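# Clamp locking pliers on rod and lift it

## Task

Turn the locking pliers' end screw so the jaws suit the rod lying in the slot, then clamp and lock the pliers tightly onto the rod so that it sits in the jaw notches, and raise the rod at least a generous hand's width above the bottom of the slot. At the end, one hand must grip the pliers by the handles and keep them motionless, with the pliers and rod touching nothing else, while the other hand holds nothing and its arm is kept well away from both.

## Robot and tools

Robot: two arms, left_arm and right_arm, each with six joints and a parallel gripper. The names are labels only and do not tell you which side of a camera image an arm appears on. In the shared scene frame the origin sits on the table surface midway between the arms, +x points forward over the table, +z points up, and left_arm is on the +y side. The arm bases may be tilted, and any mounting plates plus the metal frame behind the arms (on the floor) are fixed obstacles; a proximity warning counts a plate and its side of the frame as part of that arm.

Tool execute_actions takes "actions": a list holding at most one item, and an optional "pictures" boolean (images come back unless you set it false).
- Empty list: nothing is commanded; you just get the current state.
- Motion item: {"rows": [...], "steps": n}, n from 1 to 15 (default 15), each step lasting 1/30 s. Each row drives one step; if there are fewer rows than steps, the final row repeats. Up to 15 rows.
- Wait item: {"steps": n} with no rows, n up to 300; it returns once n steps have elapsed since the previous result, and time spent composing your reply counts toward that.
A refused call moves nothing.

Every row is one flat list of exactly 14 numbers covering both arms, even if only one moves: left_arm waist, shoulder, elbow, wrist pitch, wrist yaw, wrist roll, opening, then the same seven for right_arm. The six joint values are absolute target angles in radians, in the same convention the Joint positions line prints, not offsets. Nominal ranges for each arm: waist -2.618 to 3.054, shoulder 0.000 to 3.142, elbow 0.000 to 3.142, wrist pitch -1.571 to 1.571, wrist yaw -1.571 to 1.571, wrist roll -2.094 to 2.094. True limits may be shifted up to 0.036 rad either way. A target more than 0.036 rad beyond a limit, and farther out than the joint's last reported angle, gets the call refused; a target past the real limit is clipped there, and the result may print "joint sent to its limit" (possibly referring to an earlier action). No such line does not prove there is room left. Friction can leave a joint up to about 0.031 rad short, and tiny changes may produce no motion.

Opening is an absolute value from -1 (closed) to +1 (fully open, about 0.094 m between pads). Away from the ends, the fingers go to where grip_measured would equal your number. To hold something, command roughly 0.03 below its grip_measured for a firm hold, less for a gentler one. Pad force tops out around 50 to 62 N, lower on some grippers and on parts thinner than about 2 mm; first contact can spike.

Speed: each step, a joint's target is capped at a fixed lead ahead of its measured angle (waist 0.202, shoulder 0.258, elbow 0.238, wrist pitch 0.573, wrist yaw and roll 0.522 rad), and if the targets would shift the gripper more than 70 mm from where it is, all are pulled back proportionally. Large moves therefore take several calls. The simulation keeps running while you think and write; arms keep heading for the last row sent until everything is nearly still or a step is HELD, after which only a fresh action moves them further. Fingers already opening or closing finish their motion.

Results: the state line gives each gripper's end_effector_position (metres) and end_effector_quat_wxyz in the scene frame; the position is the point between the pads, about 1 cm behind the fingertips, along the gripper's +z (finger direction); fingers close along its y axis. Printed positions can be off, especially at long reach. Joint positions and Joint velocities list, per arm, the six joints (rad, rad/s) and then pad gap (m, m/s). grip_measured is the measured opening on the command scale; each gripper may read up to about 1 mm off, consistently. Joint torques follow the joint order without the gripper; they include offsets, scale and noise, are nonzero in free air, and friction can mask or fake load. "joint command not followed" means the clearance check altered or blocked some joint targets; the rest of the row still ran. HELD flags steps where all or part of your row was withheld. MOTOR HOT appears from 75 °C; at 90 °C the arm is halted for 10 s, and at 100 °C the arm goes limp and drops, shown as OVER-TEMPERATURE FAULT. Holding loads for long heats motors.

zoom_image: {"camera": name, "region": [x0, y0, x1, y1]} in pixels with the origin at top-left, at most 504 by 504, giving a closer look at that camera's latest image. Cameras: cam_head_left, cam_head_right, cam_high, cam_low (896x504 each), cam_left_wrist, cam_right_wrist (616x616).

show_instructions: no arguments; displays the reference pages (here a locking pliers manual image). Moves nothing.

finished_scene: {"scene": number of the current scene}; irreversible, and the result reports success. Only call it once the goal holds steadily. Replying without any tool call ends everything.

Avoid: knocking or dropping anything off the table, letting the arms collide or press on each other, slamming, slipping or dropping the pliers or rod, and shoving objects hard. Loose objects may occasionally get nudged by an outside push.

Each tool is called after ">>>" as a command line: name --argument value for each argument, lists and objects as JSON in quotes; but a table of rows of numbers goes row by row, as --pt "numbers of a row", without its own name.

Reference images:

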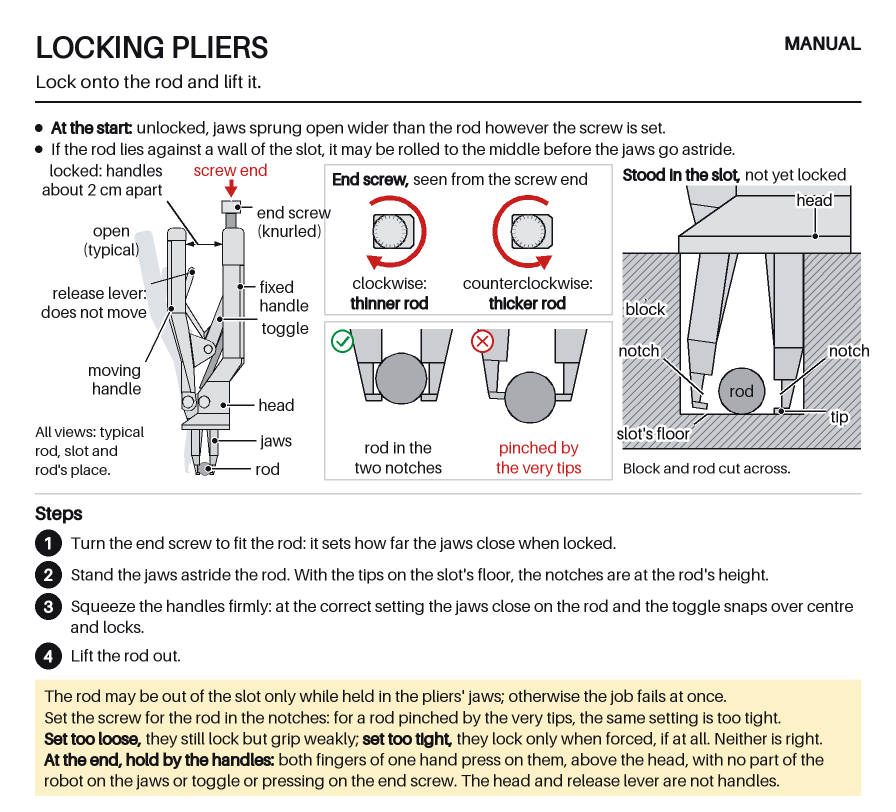

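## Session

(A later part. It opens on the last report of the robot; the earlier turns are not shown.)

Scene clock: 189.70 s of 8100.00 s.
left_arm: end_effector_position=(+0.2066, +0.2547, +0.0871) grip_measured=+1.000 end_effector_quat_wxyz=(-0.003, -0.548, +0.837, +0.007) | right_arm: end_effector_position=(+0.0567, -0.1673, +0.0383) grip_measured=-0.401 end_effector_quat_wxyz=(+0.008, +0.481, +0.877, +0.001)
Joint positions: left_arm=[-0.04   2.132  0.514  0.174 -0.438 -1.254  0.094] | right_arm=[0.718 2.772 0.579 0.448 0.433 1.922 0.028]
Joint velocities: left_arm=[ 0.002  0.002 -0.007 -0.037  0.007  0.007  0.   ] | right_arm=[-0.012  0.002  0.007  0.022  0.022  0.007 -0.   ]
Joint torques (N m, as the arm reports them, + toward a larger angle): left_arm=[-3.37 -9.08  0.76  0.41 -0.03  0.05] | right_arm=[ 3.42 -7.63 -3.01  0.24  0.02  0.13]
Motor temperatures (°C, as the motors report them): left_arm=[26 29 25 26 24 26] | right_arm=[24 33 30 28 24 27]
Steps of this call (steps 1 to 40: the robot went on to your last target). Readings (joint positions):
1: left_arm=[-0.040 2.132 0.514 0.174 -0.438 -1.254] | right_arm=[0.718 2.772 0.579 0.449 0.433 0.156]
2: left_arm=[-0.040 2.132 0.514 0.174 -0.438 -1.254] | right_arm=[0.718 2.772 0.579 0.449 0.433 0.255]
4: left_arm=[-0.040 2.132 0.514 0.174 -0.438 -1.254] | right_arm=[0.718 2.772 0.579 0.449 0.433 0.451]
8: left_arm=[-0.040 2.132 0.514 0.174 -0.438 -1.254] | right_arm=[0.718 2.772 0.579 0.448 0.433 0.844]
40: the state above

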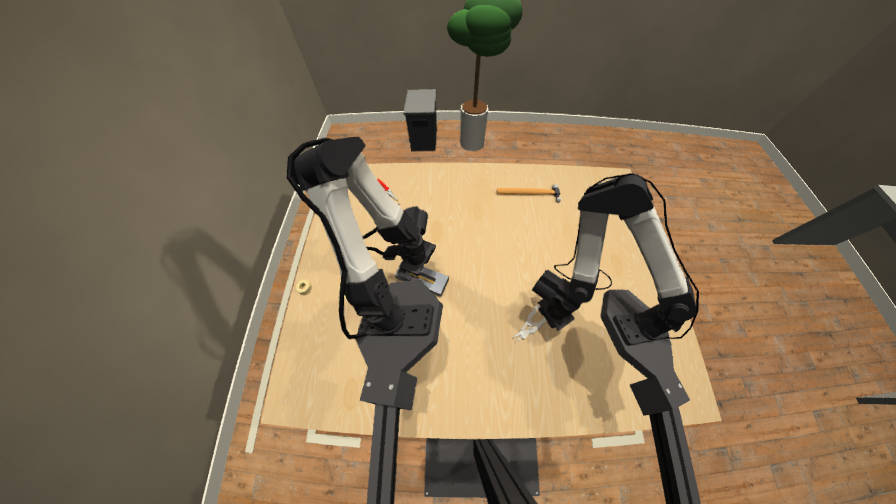

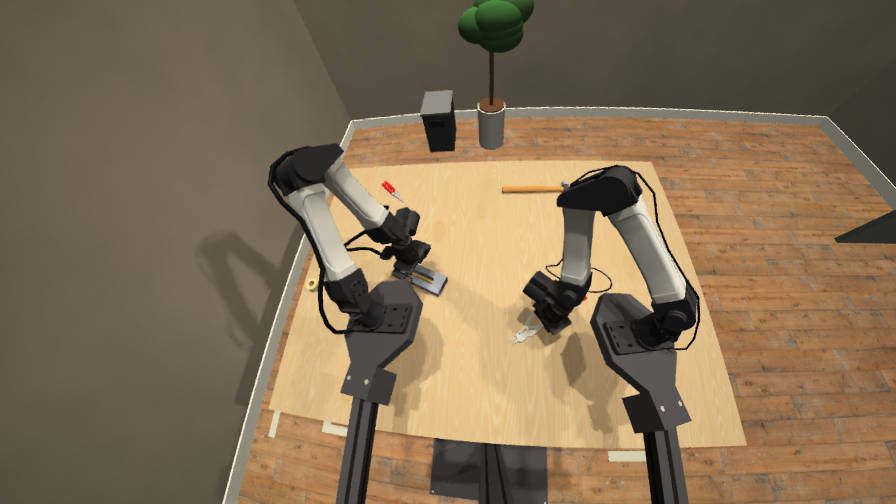

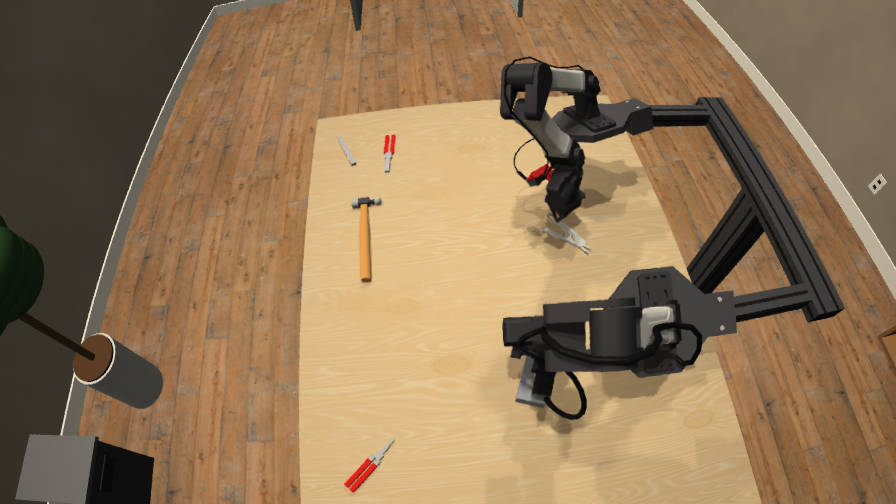

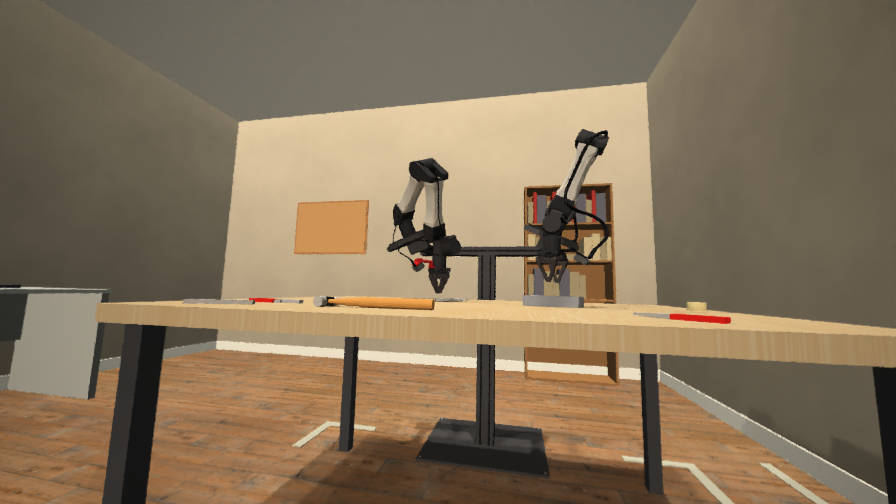

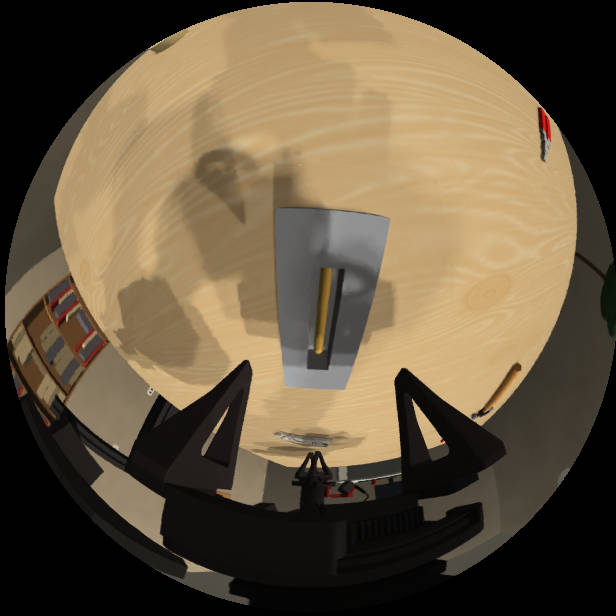

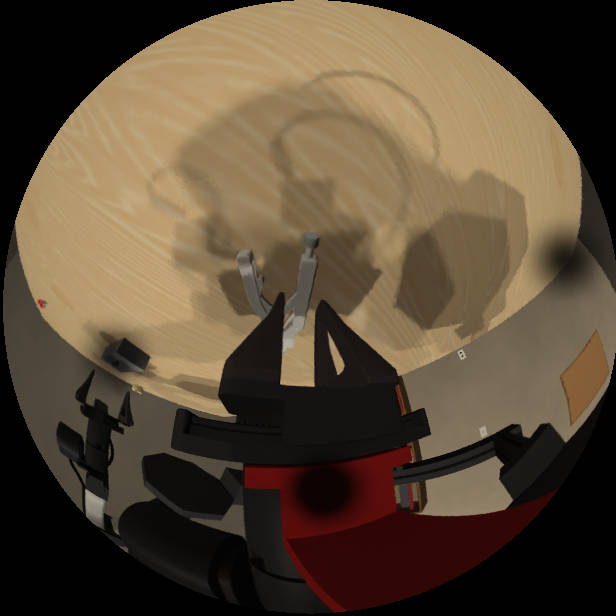

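>>> execute_actions --actions '[{"rows": [[-0.04,2.125,0.5125,0.1835,-0.435,-1.26,1,0.71,2.79,0.604,0.465,0.43,1.9,-0.4],[-0.04,2.125,0.5125,0.1835,-0.435,-1.26,1,0.706,2.802,0.61,0.472,0.43,1.9,-0.4],[-0.04,2.125,0.5125,0.1835,-0.435,-1.26,1,0.702,2.814,0.615,0.48,0.43,1.9,-0.4],[-0.04,2.125,0.5125,0.1835,-0.435,-1.26,1,0.698,2.826,0.621,0.487,0.43,1.9,-0.4],[-0.04,2.125,0.5125,0.1835,-0.435,-1.26,1,0.693,2.838,0.626,0.495,0.43,1.9,-0.4],[-0.04,2.125,0.5125,0.1835,-0.435,-1.26,1,0.689,2.85,0.632,0.502,0.43,1.9,-0.4],[-0.04,2.125,0.5125,0.1835,-0.435,-1.26,1,0.685,2.862,0.637,0.51,0.43,1.9,-0.4],[-0.04,2.125,0.5125,0.1835,-0.435,-1.26,1,0.68,2.874,0.643,0.517,0.43,1.9,-0.4],[-0.04,2.125,0.5125,0.1835,-0.435,-1.26,1,0.676,2.886,0.648,0.525,0.43,1.9,-0.4],[-0.04,2.125,0.5125,0.1835,-0.435,-1.26,1,0.672,2.898,0.654,0.532,0.43,1.9,-0.4],[-0.04,2.125,0.5125,0.1835,-0.435,-1.26,1,0.668,2.908,0.66,0.54,0.43,1.9,-0.4],[-0.04,2.125,0.5125,0.1835,-0.435,-1.26,1,0.664,2.918,0.666,0.545,0.43,1.9,-0.4]], "steps": 15}]' --pictures false

>>> execute_actions --actions '[{"steps": 15}]'

Scene clock: 199.27 s of 8100.00 s.
left_arm: end_effector_position=(+0.2066, +0.2547, +0.0871) grip_measured=+1.000 end_effector_quat_wxyz=(-0.003, -0.548, +0.837, +0.007) | right_arm: end_effector_position=(+0.0498, -0.1670, +0.0117) grip_measured=-0.401 end_effector_quat_wxyz=(+0.003, +0.492, +0.871, -0.007)
Joint positions: left_arm=[-0.04   2.132  0.514  0.174 -0.438 -1.254  0.094] | right_arm=[0.674 2.901 0.64  0.516 0.433 1.907 0.028]
Joint velocities: left_arm=[ 0.007 -0.012 -0.007  0.007  0.051  0.066  0.   ] | right_arm=[-0.032  0.056  0.017  0.037  0.022 -0.11  -0.   ]
Joint torques (N m, as the arm reports them, + toward a larger angle): left_arm=[-3.38 -9.08  0.75  0.41 -0.03  0.05] | right_arm=[ 2.47 -6.15  0.38  0.55 -0.02 -0.03]
Motor temperatures (°C, as the motors report them): left_arm=[26 29 25 26 24 26] | right_arm=[25 34 30 27 24 27]
Steps of this call (steps 1 to 30: the robot went on to your last target; steps 31 to 272: nothing new was sent; steps 273 to 287: all 15 steps of this action). Readings (joint positions):
273: left_arm=[-0.040 2.132 0.514 0.174 -0.438 -1.254] | right_arm=[0.718 2.772 0.579 0.448 0.433 1.921]
274: left_arm=[-0.040 2.132 0.514 0.174 -0.438 -1.254] | right_arm=[0.718 2.773 0.579 0.450 0.433 1.918]
276: left_arm=[-0.040 2.132 0.514 0.174 -0.438 -1.254] | right_arm=[0.715 2.784 0.585 0.456 0.433 1.914]
280: left_arm=[-0.040 2.132 0.514 0.174 -0.438 -1.254] | right_arm=[0.698 2.832 0.610 0.480 0.433 1.909]
287: the state above

Scene clock: 199.77 s of 8100.00 s.
left_arm: end_effector_position=(+0.2066, +0.2547, +0.0871) grip_measured=+1.000 end_effector_quat_wxyz=(-0.003, -0.548, +0.837, +0.007) | right_arm: end_effector_position=(+0.0519, -0.1645, +0.0116) grip_measured=-0.401 end_effector_quat_wxyz=(+0.004, +0.494, +0.869, -0.001)
Joint positions: left_arm=[-0.04   2.132  0.514  0.174 -0.438 -1.254  0.094] | right_arm=[0.673 2.901 0.64  0.531 0.433 1.907 0.028]
Joint velocities: left_arm=[-0.017  0.002  0.007  0.007 -0.037  0.022  0.   ] | right_arm=[-0.002 -0.002 -0.032  0.022 -0.007  0.007  0.001]
Joint torques (N m, as the arm reports them, + toward a larger angle): left_arm=[-3.37 -9.08  0.76  0.41 -0.03  0.05] | right_arm=[ 2.27 -6.05  0.39  0.55 -0.03  0.01]
Motor temperatures (°C, as the motors report them): left_arm=[26 29 25 26 24 26] | right_arm=[25 34 30 27 24 27]
Steps of this call (steps 1 to 15: the robot went on to your last target). Readings (joint positions):
1: left_arm=[-0.040 2.132 0.514 0.174 -0.438 -1.254] | right_arm=[0.673 2.901 0.640 0.518 0.433 1.907]
2: left_arm=[-0.040 2.132 0.514 0.174 -0.438 -1.254] | right_arm=[0.673 2.901 0.640 0.520 0.433 1.907]
4: left_arm=[-0.040 2.132 0.514 0.174 -0.438 -1.254] | right_arm=[0.673 2.901 0.640 0.525 0.433 1.907]
8: left_arm=[-0.040 2.132 0.514 0.174 -0.438 -1.254] | right_arm=[0.673 2.901 0.640 0.529 0.433 1.907]
15: the state above

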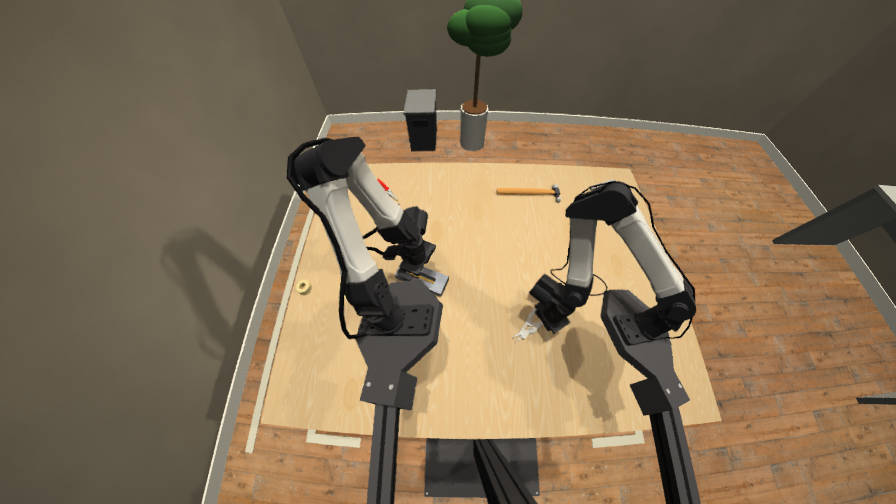

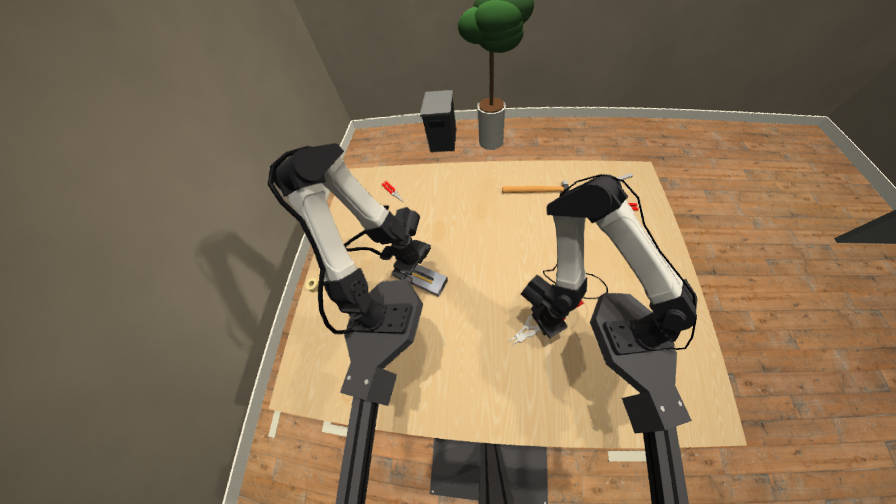

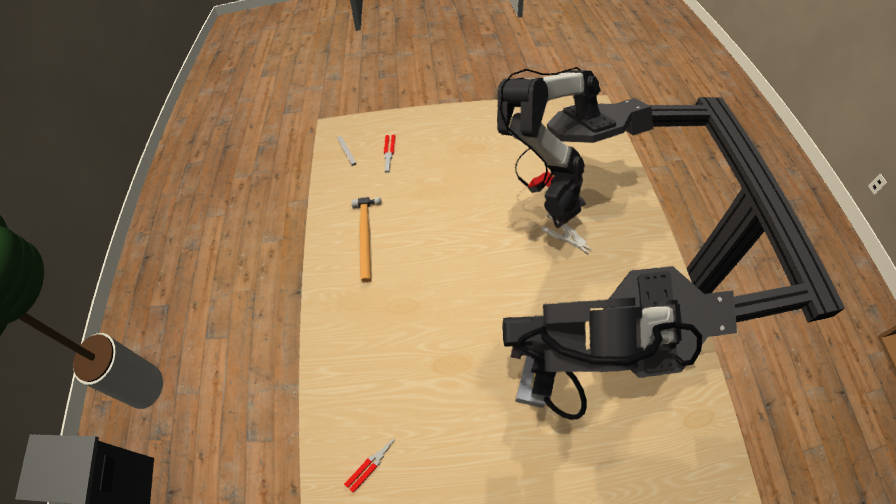

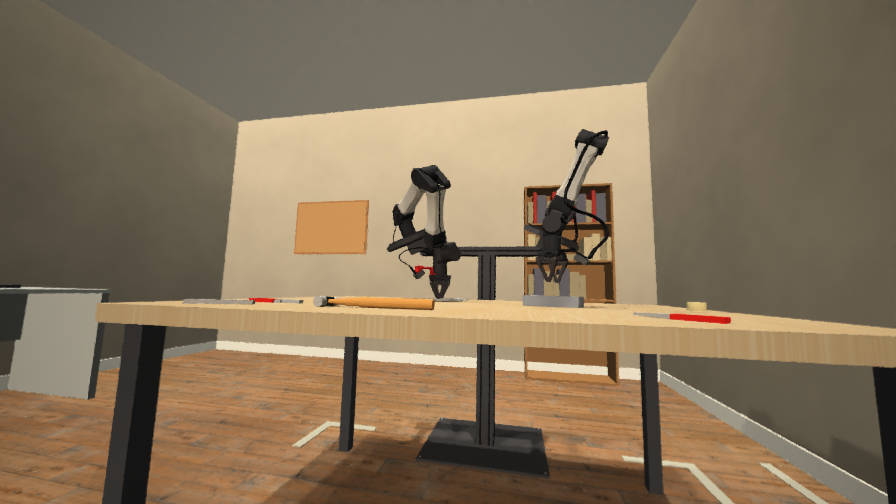

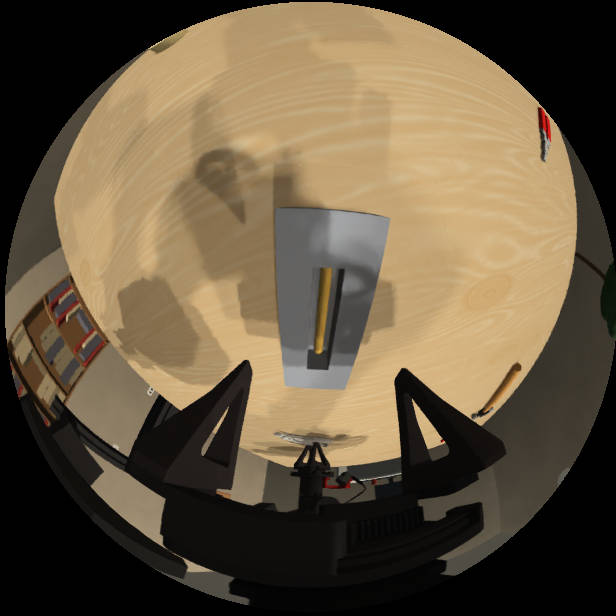

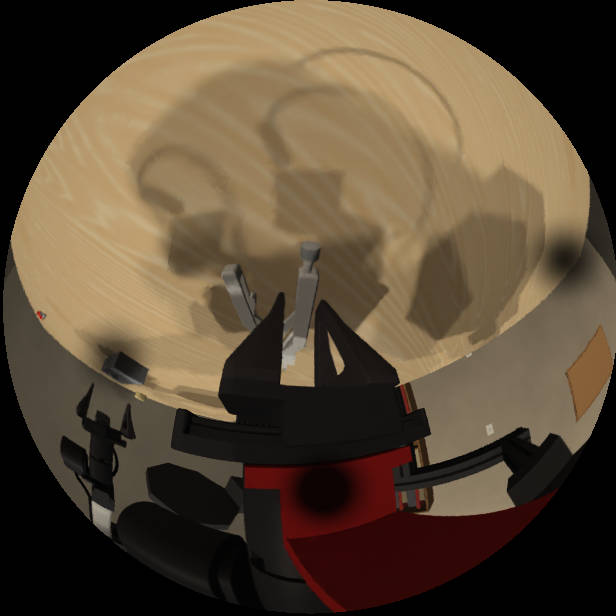

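>>> zoom_image --camera "cam_low" --region '[400, 255, 500, 315]'

Region (400, 255, 500, 315) of cam_low's 896x504 image, scaled by 5.040, with more detail than that image has; it fills the top 302 rows of this view, and the rest is white.

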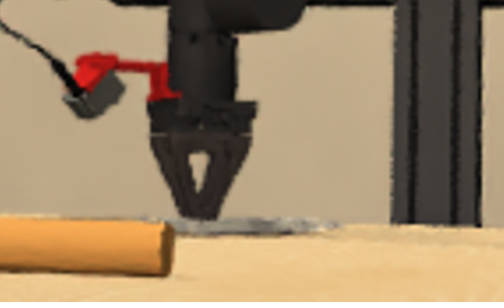

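>>> execute_actions --actions '[{"rows": [[-0.04,2.125,0.5125,0.1835,-0.435,-1.26,1,0.659,2.932,0.673,0.553,0.43,1.9,-0.4]], "steps": 15}]' --pictures false

Scene clock: 205.50 s of 8100.00 s.
left_arm: end_effector_position=(+0.2066, +0.2547, +0.0871) grip_measured=+1.000 end_effector_quat_wxyz=(-0.003, -0.548, +0.837, +0.007) | right_arm: end_effector_position=(+0.0523, -0.1631, +0.0091) grip_measured=-0.401 end_effector_quat_wxyz=(+0.004, +0.497, +0.868, +0.001)
Joint positions: left_arm=[-0.04   2.132  0.514  0.174 -0.438 -1.254  0.094] | right_arm=[0.67  2.912 0.648 0.539 0.433 1.907 0.028]
Joint velocities: left_arm=[ 0.007  0.002 -0.002 -0.007 -0.11   0.022  0.   ] | right_arm=[-0.002  0.007 -0.002  0.037 -0.007 -0.007 -0.   ]
Joint torques (N m, as the arm reports them, + toward a larger angle): left_arm=[-3.39 -9.08  0.75  0.41 -0.03  0.05] | right_arm=[ 2.17 -5.72  0.22  0.54 -0.03 -0.03]
Motor temperatures (°C, as the motors report them): left_arm=[26 29 25 26 24 26] | right_arm=[25 34 30 27 24 27]
Steps of this call (steps 1 to 15: the robot went on to your last target; steps 16 to 157: nothing new was sent; steps 158 to 172: all 15 steps of this action). Readings (joint positions):
158: left_arm=[-0.040 2.132 0.514 0.174 -0.438 -1.254] | right_arm=[0.673 2.903 0.640 0.533 0.433 1.907]
159: left_arm=[-0.040 2.132 0.514 0.174 -0.438 -1.254] | right_arm=[0.672 2.905 0.642 0.534 0.433 1.907]
161: left_arm=[-0.040 2.132 0.514 0.174 -0.438 -1.254] | right_arm=[0.670 2.911 0.646 0.536 0.433 1.907]
165: left_arm=[-0.040 2.132 0.514 0.174 -0.438 -1.254] | right_arm=[0.670 2.912 0.648 0.538 0.433 1.907]
172: the state above

>>> execute_actions --actions '[{"rows": [[0.42,1.907,0.76,-0.1,-0.327,2.05,1,0.659,2.932,0.673,0.553,0.43,1.9,-0.82]], "steps": 15}]' --pictures false

Scene clock: 214.70 s of 8100.00 s.
left_arm: end_effector_position=(+0.2863, +0.4106, +0.1037) grip_measured=+1.000 end_effector_quat_wxyz=(+0.030, -0.185, +0.982, +0.020) | right_arm: end_effector_position=(+0.0521, -0.1629, +0.0087) grip_measured=-0.746 end_effector_quat_wxyz=(+0.003, +0.496, +0.868, +0.001)
Joint positions: left_arm=[ 0.432  1.893  0.777 -0.058 -0.345  0.055  0.094] | right_arm=[0.669 2.915 0.648 0.543 0.432 1.905 0.012]
Joint velocities: left_arm=[-0.071 -0.017 -0.002 -0.242  0.066  2.806  0.   ] | right_arm=[ 0.012 -0.007 -0.017 -0.007 -0.051 -0.037  0.   ]
Joint torques (N m, as the arm reports them, + toward a larger angle): left_arm=[-3.51 -9.37  1.71  0.39  0.05  0.1 ] | right_arm=[ 2.19 -5.91  0.33  0.49  0.01 -0.03]
Motor temperatures (°C, as the motors report them): left_arm=[26 29 24 26 24 26] | right_arm=[24 33 29 27 24 27]
Steps of this call (steps 1 to 15: the robot went on to your last target; steps 16 to 261: nothing new was sent; steps 262 to 276: all 15 steps of this action). Readings (joint positions):
262: left_arm=[-0.027 2.119 0.531 0.135 -0.424 -1.209] | right_arm=[0.670 2.912 0.648 0.539 0.432 1.906]
263: left_arm=[0.004 2.091 0.559 0.085 -0.408 -1.148] | right_arm=[0.670 2.914 0.648 0.536 0.430 1.901]
265: left_arm=[0.090 2.021 0.636 0.032 -0.385 -1.012] | right_arm=[0.669 2.915 0.648 0.543 0.432 1.905]
269: left_arm=[0.325 1.909 0.764 0.004 -0.351 -0.632] | right_arm=[0.669 2.915 0.648 0.543 0.432 1.905]
276: the state above

>>> execute_actions --actions '[{"rows": [[-0.04,2.125,0.5125,0.1835,-0.435,-1.2,1,0.659,2.932,0.673,0.553,0.43,1.9,-0.82]], "steps": 15}]' --pictures false

>>> execute_actions --actions '[{"steps": 35}]' --pictures false

>>> execute_actions --actions '[{"rows": [[-0.03,2.15,0.52,0.21,-0.435,-1.19,1,0.659,2.932,0.673,0.553,0.43,1.9,-0.82],[-0.02,2.18,0.525,0.24,-0.43,-1.18,1,0.659,2.932,0.673,0.553,0.43,1.9,-0.82],[-0.01,2.21,0.53,0.27,-0.43,-1.17,1,0.659,2.932,0.673,0.553,0.43,1.9,-0.82],[0.0,2.24,0.535,0.30,-0.43,-1.16,1,0.659,2.932,0.673,0.553,0.43,1.9,-0.82],[0.015,2.27,0.54,0.33,-0.425,-1.15,1,0.659,2.932,0.673,0.553,0.43,1.9,-0.82],[0.025,2.30,0.55,0.36,-0.425,-1.14,1,0.659,2.932,0.673,0.553,0.43,1.9,-0.82],[0.035,2.33,0.555,0.39,-0.42,-1.13,1,0.659,2.932,0.673,0.553,0.43,1.9,-0.82],[0.05,2.36,0.565,0.42,-0.42,-1.12,1,0.659,2.932,0.673,0.553,0.43,1.9,-0.82],[0.06,2.39,0.575,0.45,-0.415,-1.11,1,0.659,2.932,0.673,0.553,0.43,1.9,-0.82],[0.075,2.425,0.585,0.48,-0.41,-1.10,1,0.659,2.932,0.673,0.553,0.43,1.9,-0.82]], "steps": 15}]' --pictures false

>>> execute_actions --actions '[{"steps": 15}]'

Scene clock: 249.43 s of 8100.00 s.
left_arm: end_effector_position=(+0.2018, +0.2487, +0.0886) grip_measured=+1.000 end_effector_quat_wxyz=(-0.011, +0.432, +0.902, -0.014) | right_arm: end_effector_position=(+0.0521, -0.1629, +0.0087) grip_measured=-0.746 end_effector_quat_wxyz=(+0.003, +0.496, +0.868, +0.001)
Joint positions: left_arm=[-0.051  2.13   0.514  0.15  -0.414  0.78   0.094] | right_arm=[0.669 2.915 0.648 0.543 0.432 1.905 0.012]
Joint velocities: left_arm=[ 0.012  0.012  0.017  0.125 -0.081 -2.777  0.   ] | right_arm=[ 0.012 -0.002 -0.027  0.007 -0.066  0.051  0.001]
Joint torques (N m, as the arm reports them, + toward a larger angle): left_arm=[-2.65 -8.84  0.86  0.42  0.01  0.11] | right_arm=[ 2.33 -5.91  0.34  0.52 -0.04  0.03]
Motor temperatures (°C, as the motors report them): left_arm=[26 30 24 26 24 26] | right_arm=[24 33 29 27 24 27]
Steps of this call (steps 1 to 60: the robot went on to your last target; steps 61 to 1027: nothing new was sent; steps 1028 to 1042: all 15 steps of this action). Readings (joint positions):
1028: left_arm=[0.419 1.903 0.761 -0.055 -0.347 2.003] | right_arm=[0.669 2.915 0.648 0.543 0.432 1.905]
1029: left_arm=[0.395 1.924 0.737 -0.009 -0.360 1.948] | right_arm=[0.669 2.915 0.648 0.543 0.432 1.905]
1031: left_arm=[0.320 1.988 0.673 0.049 -0.375 1.829] | right_arm=[0.669 2.915 0.648 0.543 0.432 1.905]
1035: left_arm=[0.072 2.113 0.542 0.107 -0.400 1.466] | right_arm=[0.669 2.915 0.648 0.543 0.432 1.905]
1042: the state above

Scene clock: 250.60 s of 8100.00 s.
left_arm: end_effector_position=(+0.2073, +0.2506, +0.0885) grip_measured=+1.000 end_effector_quat_wxyz=(-0.005, -0.516, +0.857, +0.001) | right_arm: end_effector_position=(+0.0521, -0.1629, +0.0087) grip_measured=-0.746 end_effector_quat_wxyz=(+0.003, +0.496, +0.868, +0.001)
Joint positions: left_arm=[-0.051  2.13   0.514  0.173 -0.428 -1.188  0.094] | right_arm=[0.669 2.915 0.648 0.543 0.432 1.905 0.012]
Joint velocities: left_arm=[ 0.022  0.012 -0.007  0.037 -0.007 -0.051  0.   ] | right_arm=[-0.007 -0.027 -0.002 -0.007  0.051 -0.022 -0.   ]
Joint torques (N m, as the arm reports them, + toward a larger angle): left_arm=[-2.57 -8.86  0.81  0.44 -0.12  0.05] | right_arm=[ 2.25 -5.94  0.37  0.56  0.04  0.01]
Motor temperatures (°C, as the motors report them): left_arm=[26 30 24 26 24 26] | right_arm=[24 33 29 27 24 27]
Steps of this call (steps 1 to 35: the robot went on to your last target). Readings (joint positions):
1: left_arm=[-0.051 2.130 0.514 0.155 -0.416 0.682] | right_arm=[0.669 2.915 0.648 0.543 0.432 1.905]
2: left_arm=[-0.051 2.130 0.514 0.159 -0.418 0.583] | right_arm=[0.669 2.915 0.648 0.543 0.432 1.905]
4: left_arm=[-0.051 2.130 0.514 0.165 -0.421 0.386] | right_arm=[0.669 2.915 0.648 0.543 0.432 1.905]
8: left_arm=[-0.051 2.130 0.514 0.170 -0.424 -0.008] | right_arm=[0.669 2.915 0.648 0.543 0.432 1.905]
35: the state above

Scene clock: 251.10 s of 8100.00 s.
left_arm: end_effector_position=(+0.1946, +0.2543, +0.0309) grip_measured=+1.000 end_effector_quat_wxyz=(-0.013, -0.534, +0.845, +0.013) | right_arm: end_effector_position=(+0.0521, -0.1629, +0.0087) grip_measured=-0.746 end_effector_quat_wxyz=(+0.003, +0.496, +0.868, +0.001)
Joint positions: left_arm=[ 0.065  2.414  0.565  0.427 -0.421 -1.118  0.094] | right_arm=[0.669 2.915 0.648 0.543 0.432 1.905 0.012]
Joint velocities: left_arm=[ 0.002 -0.002 -0.012  0.198 -0.007  0.125  0.   ] | right_arm=[ 0.007 -0.007 -0.012  0.037  0.007  0.066  0.   ]
Joint torques (N m, as the arm reports them, + toward a larger angle): left_arm=[-2.73 -7.91  0.83  0.46  0.07  0.17] | right_arm=[ 2.11 -5.9   0.44  0.49  0.    0.  ]
Motor temperatures (°C, as the motors report them): left_arm=[26 30 24 26 24 26] | right_arm=[24 33 29 27 24 27]
Steps of this call (steps 1 to 15: all 15 steps of this action). Readings (joint positions):
1: left_arm=[-0.050 2.130 0.514 0.175 -0.428 -1.189] | right_arm=[0.669 2.915 0.648 0.543 0.432 1.905]
2: left_arm=[-0.047 2.134 0.514 0.183 -0.428 -1.188] | right_arm=[0.669 2.915 0.648 0.543 0.432 1.905]
4: left_arm=[-0.033 2.168 0.517 0.220 -0.428 -1.183] | right_arm=[0.669 2.915 0.648 0.543 0.432 1.905]
8: left_arm=[0.014 2.292 0.535 0.307 -0.428 -1.158] | right_arm=[0.669 2.915 0.648 0.543 0.432 1.905]
15: the state above

Scene clock: 251.60 s of 8100.00 s.
left_arm: end_effector_position=(+0.2038, +0.2544, +0.0307) grip_measured=+1.000 end_effector_quat_wxyz=(+0.002, -0.536, +0.844, +0.003) | right_arm: end_effector_position=(+0.0521, -0.1629, +0.0087) grip_measured=-0.746 end_effector_quat_wxyz=(+0.003, +0.496, +0.868, +0.001)
Joint positions: left_arm=[ 0.065  2.414  0.565  0.467 -0.421 -1.106  0.094] | right_arm=[0.669 2.915 0.648 0.543 0.432 1.905 0.012]
Joint velocities: left_arm=[-0.007 -0.007 -0.007  0.022 -0.081  0.066  0.   ] | right_arm=[ 0.002  0.007 -0.017  0.007  0.007 -0.007 -0.002]
Joint torques (N m, as the arm reports them, + toward a larger angle): left_arm=[-2.78 -7.85  0.89  0.51  0.05  0.15] | right_arm=[ 2.1  -5.96  0.37  0.52  0.02  0.01]
Motor temperatures (°C, as the motors report them): left_arm=[26 30 24 26 24 26] | right_arm=[24 33 29 27 24 27]
Steps of this call (steps 1 to 15: the robot went on to your last target). Readings (joint positions):
1: left_arm=[0.065 2.414 0.565 0.436 -0.421 -1.116] | right_arm=[0.669 2.915 0.648 0.543 0.432 1.905]
2: left_arm=[0.065 2.414 0.565 0.444 -0.421 -1.114] | right_arm=[0.669 2.915 0.648 0.543 0.432 1.905]
4: left_arm=[0.065 2.414 0.565 0.453 -0.421 -1.111] | right_arm=[0.669 2.915 0.648 0.543 0.432 1.905]
8: left_arm=[0.065 2.414 0.565 0.463 -0.421 -1.108] | right_arm=[0.669 2.915 0.648 0.543 0.432 1.905]
15: the state above

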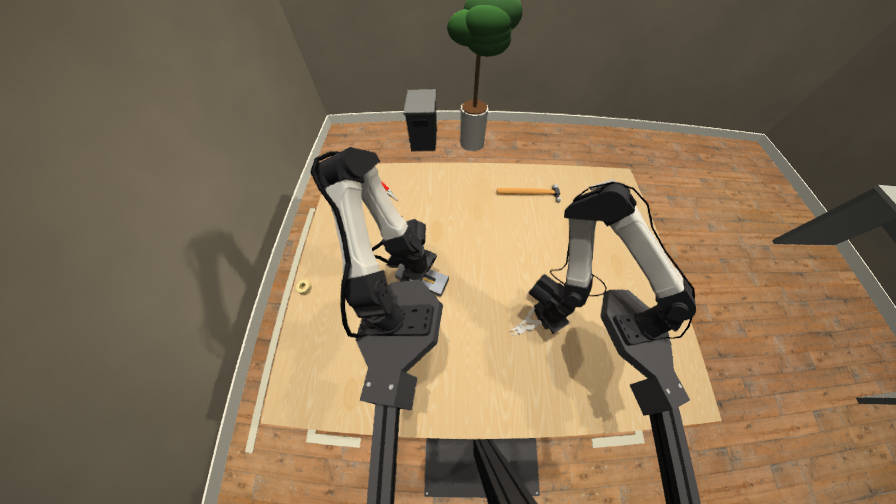

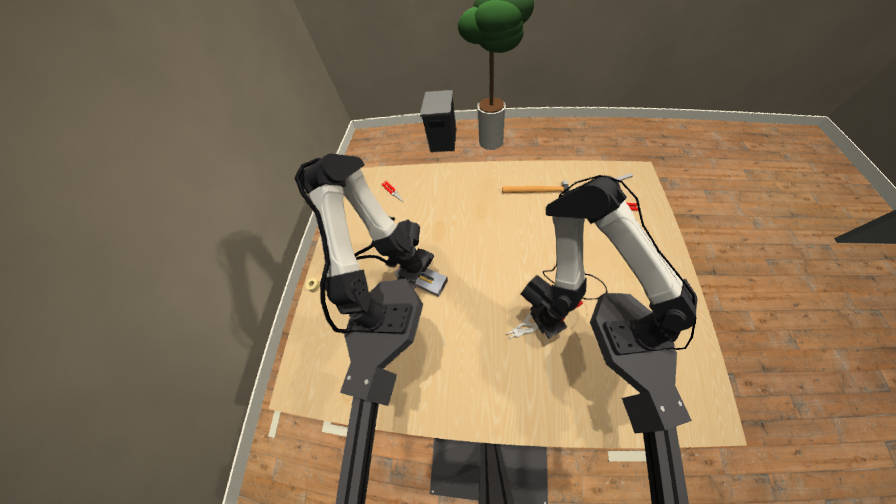

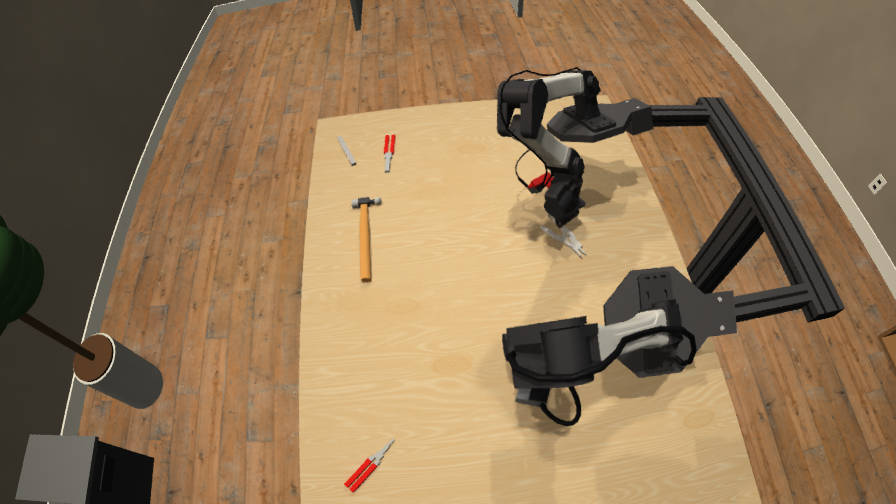

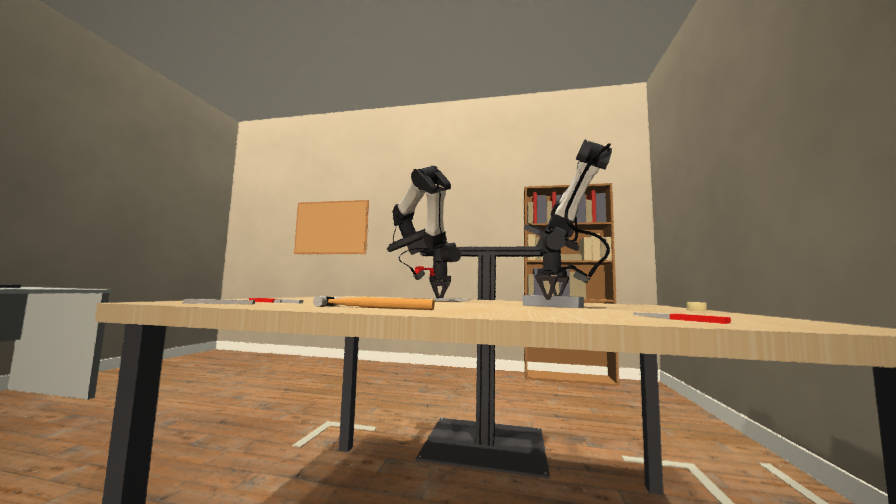

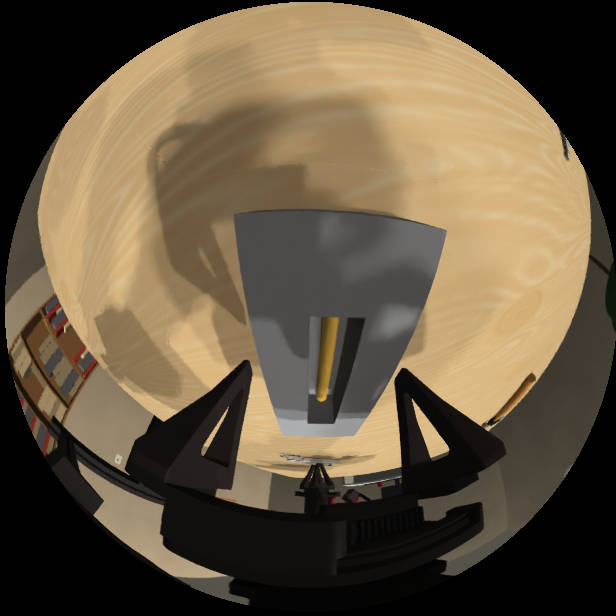

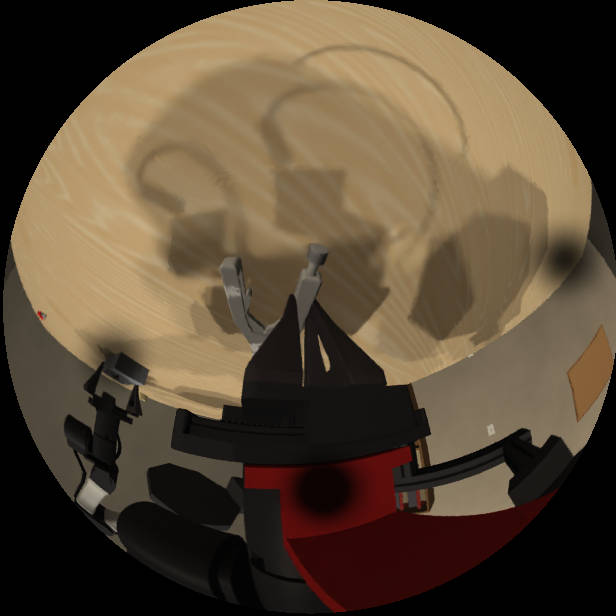

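>>> execute_actions --actions '[{"rows": [[0.095,2.475,0.6,0.53,-0.41,-1.08,1,0.659,2.932,0.673,0.553,0.43,1.9,-0.82]], "steps": 15}]' --pictures false

>>> execute_actions --actions '[{"rows": [[0.095,2.475,0.6,0.53,-0.41,-1.08,0.9,0.659,2.932,0.673,0.553,0.43,1.9,-0.82],[0.095,2.475,0.6,0.53,-0.41,-1.08,0.87,0.659,2.932,0.673,0.553,0.43,1.9,-0.82],[0.095,2.475,0.6,0.53,-0.41,-1.08,0.84,0.659,2.932,0.673,0.553,0.43,1.9,-0.82],[0.095,2.475,0.6,0.53,-0.41,-1.08,0.81,0.659,2.932,0.673,0.553,0.43,1.9,-0.82],[0.095,2.475,0.6,0.53,-0.41,-1.08,0.78,0.659,2.932,0.673,0.553,0.43,1.9,-0.82],[0.095,2.475,0.6,0.53,-0.41,-1.08,0.75,0.659,2.932,0.673,0.553,0.43,1.9,-0.82],[0.095,2.475,0.6,0.53,-0.41,-1.08,0.72,0.659,2.932,0.673,0.553,0.43,1.9,-0.82],[0.095,2.475,0.6,0.53,-0.41,-1.08,0.69,0.659,2.932,0.673,0.553,0.43,1.9,-0.82],[0.095,2.475,0.6,0.53,-0.41,-1.08,0.66,0.659,2.932,0.673,0.553,0.43,1.9,-0.82],[0.095,2.475,0.6,0.53,-0.41,-1.08,0.63,0.659,2.932,0.673,0.553,0.43,1.9,-0.82],[0.095,2.475,0.6,0.53,-0.41,-1.08,0.6,0.659,2.932,0.673,0.553,0.43,1.9,-0.82]], "steps": 15}]' --pictures false

Scene clock: 266.63 s of 8100.00 s.
left_arm: end_effector_position=(+0.2059, +0.2551, +0.0210) grip_measured=+1.000 end_effector_quat_wxyz=(+0.008, -0.538, +0.843, +0.001) | right_arm: end_effector_position=(+0.0521, -0.1629, +0.0087) grip_measured=-0.746 end_effector_quat_wxyz=(+0.003, +0.496, +0.868, +0.001)
Joint positions: left_arm=[ 0.083  2.461  0.582  0.516 -0.42  -1.087  0.094] | right_arm=[0.669 2.915 0.648 0.543 0.432 1.905 0.012]
Joint velocities: left_arm=[-0.002 -0.007 -0.002  0.007  0.007 -0.022  0.   ] | right_arm=[-0.017  0.007 -0.012  0.081  0.007  0.007 -0.001]
Joint torques (N m, as the arm reports them, + toward a larger angle): left_arm=[-2.68 -7.59  0.5   0.53  0.04  0.15] | right_arm=[ 2.18 -5.94  0.47  0.5   0.02  0.  ]
Motor temperatures (°C, as the motors report them): left_arm=[26 30 24 26 24 26] | right_arm=[24 33 29 27 24 27]
Steps of this call (steps 1 to 15: the robot went on to your last target; steps 16 to 436: nothing new was sent; steps 437 to 451: all 15 steps of this action). Readings (joint positions):
437: left_arm=[0.066 2.420 0.567 0.474 -0.421 -1.103] | right_arm=[0.669 2.915 0.648 0.543 0.432 1.905]
438: left_arm=[0.070 2.432 0.573 0.485 -0.420 -1.100] | right_arm=[0.669 2.915 0.648 0.543 0.432 1.905]
440: left_arm=[0.079 2.453 0.581 0.498 -0.420 -1.095] | right_arm=[0.669 2.915 0.648 0.543 0.432 1.905]
444: left_arm=[0.083 2.461 0.582 0.507 -0.420 -1.090] | right_arm=[0.669 2.915 0.648 0.543 0.432 1.905]
451: the state above

Scene clock: 267.13 s of 8100.00 s.
left_arm: end_effector_position=(+0.2063, +0.2552, +0.0210) grip_measured=+0.603 end_effector_quat_wxyz=(+0.008, -0.538, +0.843, +0.001) | right_arm: end_effector_position=(+0.0521, -0.1629, +0.0087) grip_measured=-0.746 end_effector_quat_wxyz=(+0.003, +0.496, +0.868, +0.001)
Joint positions: left_arm=[ 0.083  2.461  0.582  0.518 -0.42  -1.086  0.075] | right_arm=[0.669 2.915 0.648 0.543 0.432 1.905 0.012]
Joint velocities: left_arm=[-0.007 -0.007 -0.012 -0.007 -0.066  0.007  0.   ] | right_arm=[-0.002 -0.002  0.007 -0.022  0.007  0.022 -0.   ]
Joint torques (N m, as the arm reports them, + toward a larger angle): left_arm=[-2.68 -7.56  0.51  0.5   0.04  0.16] | right_arm=[ 2.04 -5.83  0.43  0.45 -0.01  0.02]
Motor temperatures (°C, as the motors report them): left_arm=[26 29 24 26 24 26] | right_arm=[24 33 29 27 24 27]
Steps of this call (steps 1 to 15: all 15 steps of this action). Readings (joint positions):
1: left_arm=[0.083 2.461 0.582 0.517 -0.420 -1.087] | right_arm=[0.669 2.915 0.648 0.543 0.432 1.905]
2: left_arm=[0.083 2.461 0.582 0.517 -0.420 -1.087] | right_arm=[0.669 2.915 0.648 0.543 0.432 1.905]
4: left_arm=[0.083 2.461 0.582 0.518 -0.420 -1.086] | right_arm=[0.669 2.915 0.648 0.543 0.432 1.905]
8: left_arm=[0.083 2.461 0.582 0.518 -0.420 -1.086] | right_arm=[0.669 2.915 0.648 0.543 0.432 1.905]
15: the state above

>>> execute_actions --actions '[{"rows": [[0.095,2.475,0.6,0.53,-0.41,-1.08,0.58,0.659,2.932,0.673,0.553,0.43,1.9,-0.82],[0.095,2.475,0.6,0.53,-0.41,-1.08,0.56,0.659,2.932,0.673,0.553,0.43,1.9,-0.82],[0.095,2.475,0.6,0.53,-0.41,-1.08,0.54,0.659,2.932,0.673,0.553,0.43,1.9,-0.82],[0.095,2.475,0.6,0.53,-0.41,-1.08,0.52,0.659,2.932,0.673,0.553,0.43,1.9,-0.82],[0.095,2.475,0.6,0.53,-0.41,-1.08,0.5,0.659,2.932,0.673,0.553,0.43,1.9,-0.82],[0.095,2.475,0.6,0.53,-0.41,-1.08,0.48,0.659,2.932,0.673,0.553,0.43,1.9,-0.82],[0.095,2.475,0.6,0.53,-0.41,-1.08,0.46,0.659,2.932,0.673,0.553,0.43,1.9,-0.82],[0.095,2.475,0.6,0.53,-0.41,-1.08,0.44,0.659,2.932,0.673,0.553,0.43,1.9,-0.82],[0.095,2.475,0.6,0.53,-0.41,-1.08,0.42,0.659,2.932,0.673,0.553,0.43,1.9,-0.82],[0.095,2.475,0.6,0.53,-0.41,-1.08,0.4,0.659,2.932,0.673,0.553,0.43,1.9,-0.82]], "steps": 15}]' --pictures false

Scene clock: 274.27 s of 8100.00 s.
left_arm: end_effector_position=(+0.2047, +0.2559, +0.0208) grip_measured=+0.499 end_effector_quat_wxyz=(+0.006, -0.539, +0.842, +0.003) | right_arm: end_effector_position=(+0.0521, -0.1629, +0.0087) grip_measured=-0.746 end_effector_quat_wxyz=(+0.003, +0.496, +0.868, +0.001)
Joint positions: left_arm=[ 0.086  2.461  0.582  0.512 -0.421 -1.088  0.07 ] | right_arm=[0.669 2.915 0.648 0.543 0.432 1.905 0.012]
Joint velocities: left_arm=[-0.002 -0.007 -0.002  0.022 -0.007 -0.022 -0.001] | right_arm=[-0.017  0.012  0.012 -0.037 -0.007  0.051 -0.   ]
Joint torques (N m, as the arm reports them, + toward a larger angle): left_arm=[-2.87 -7.57  0.48  0.56  0.05  0.18] | right_arm=[ 2.05 -6.    0.3   0.51  0.03  0.02]
Motor temperatures (°C, as the motors report them): left_arm=[26 29 24 26 24 26] | right_arm=[24 33 29 27 24 27]
Steps of this call (steps 1 to 15: the robot went on to your last target; steps 16 to 199: nothing new was sent; steps 200 to 214: all 15 steps of this action). Readings (joint positions):
200: left_arm=[0.083 2.461 0.582 0.518 -0.420 -1.086] | right_arm=[0.669 2.915 0.648 0.543 0.432 1.905]
201: left_arm=[0.084 2.461 0.582 0.516 -0.420 -1.086] | right_arm=[0.669 2.915 0.648 0.543 0.432 1.905]
203: left_arm=[0.085 2.461 0.582 0.513 -0.421 -1.086] | right_arm=[0.669 2.915 0.648 0.543 0.432 1.905]
207: left_arm=[0.086 2.461 0.582 0.512 -0.421 -1.088] | right_arm=[0.669 2.915 0.648 0.543 0.432 1.905]
214: the state above

>>> execute_actions --actions '[{"rows": [[0.05,2.47,0.6,0.53,-0.41,-1.08,0.45,0.659,2.932,0.673,0.553,0.43,1.9,-0.82]], "steps": 15}]' --pictures false

Scene clock: 277.43 s of 8100.00 s.
left_arm: end_effector_position=(+0.2046, +0.2555, +0.0209) grip_measured=+0.499 end_effector_quat_wxyz=(+0.007, -0.538, +0.843, +0.005) | right_arm: end_effector_position=(+0.0521, -0.1629, +0.0087) grip_measured=-0.746 end_effector_quat_wxyz=(+0.003, +0.496, +0.868, +0.001)
Joint positions: left_arm=[ 0.081  2.462  0.582  0.513 -0.426 -1.092  0.07 ] | right_arm=[0.669 2.915 0.648 0.543 0.432 1.905 0.012]
Joint velocities: left_arm=[-0.002  0.007 -0.002  0.007 -0.022  0.022  0.001] | right_arm=[ 0.002 -0.007 -0.007  0.037  0.007 -0.037 -0.001]
Joint torques (N m, as the arm reports them, + toward a larger angle): left_arm=[-5.86 -8.22  0.47  0.56  0.1   0.21] | right_arm=[ 2.07 -5.89  0.4   0.56 -0.01  0.  ]
Motor temperatures (°C, as the motors report them): left_arm=[26 29 24 26 24 26] | right_arm=[24 33 29 27 24 27]
Steps of this call (steps 1 to 15: the robot went on to your last target; steps 16 to 80: nothing new was sent; steps 81 to 95: all 15 steps of this action). Readings (joint positions):
81: left_arm=[0.084 2.461 0.582 0.512 -0.421 -1.088] | right_arm=[0.669 2.915 0.648 0.543 0.432 1.905]
82: left_arm=[0.082 2.462 0.582 0.513 -0.424 -1.090] | right_arm=[0.669 2.915 0.648 0.543 0.432 1.905]
84: left_arm=[0.081 2.462 0.582 0.513 -0.426 -1.092] | right_arm=[0.669 2.915 0.648 0.543 0.432 1.905]
88: left_arm=[0.081 2.462 0.582 0.513 -0.426 -1.092] | right_arm=[0.669 2.915 0.648 0.543 0.432 1.905]
95: the state above


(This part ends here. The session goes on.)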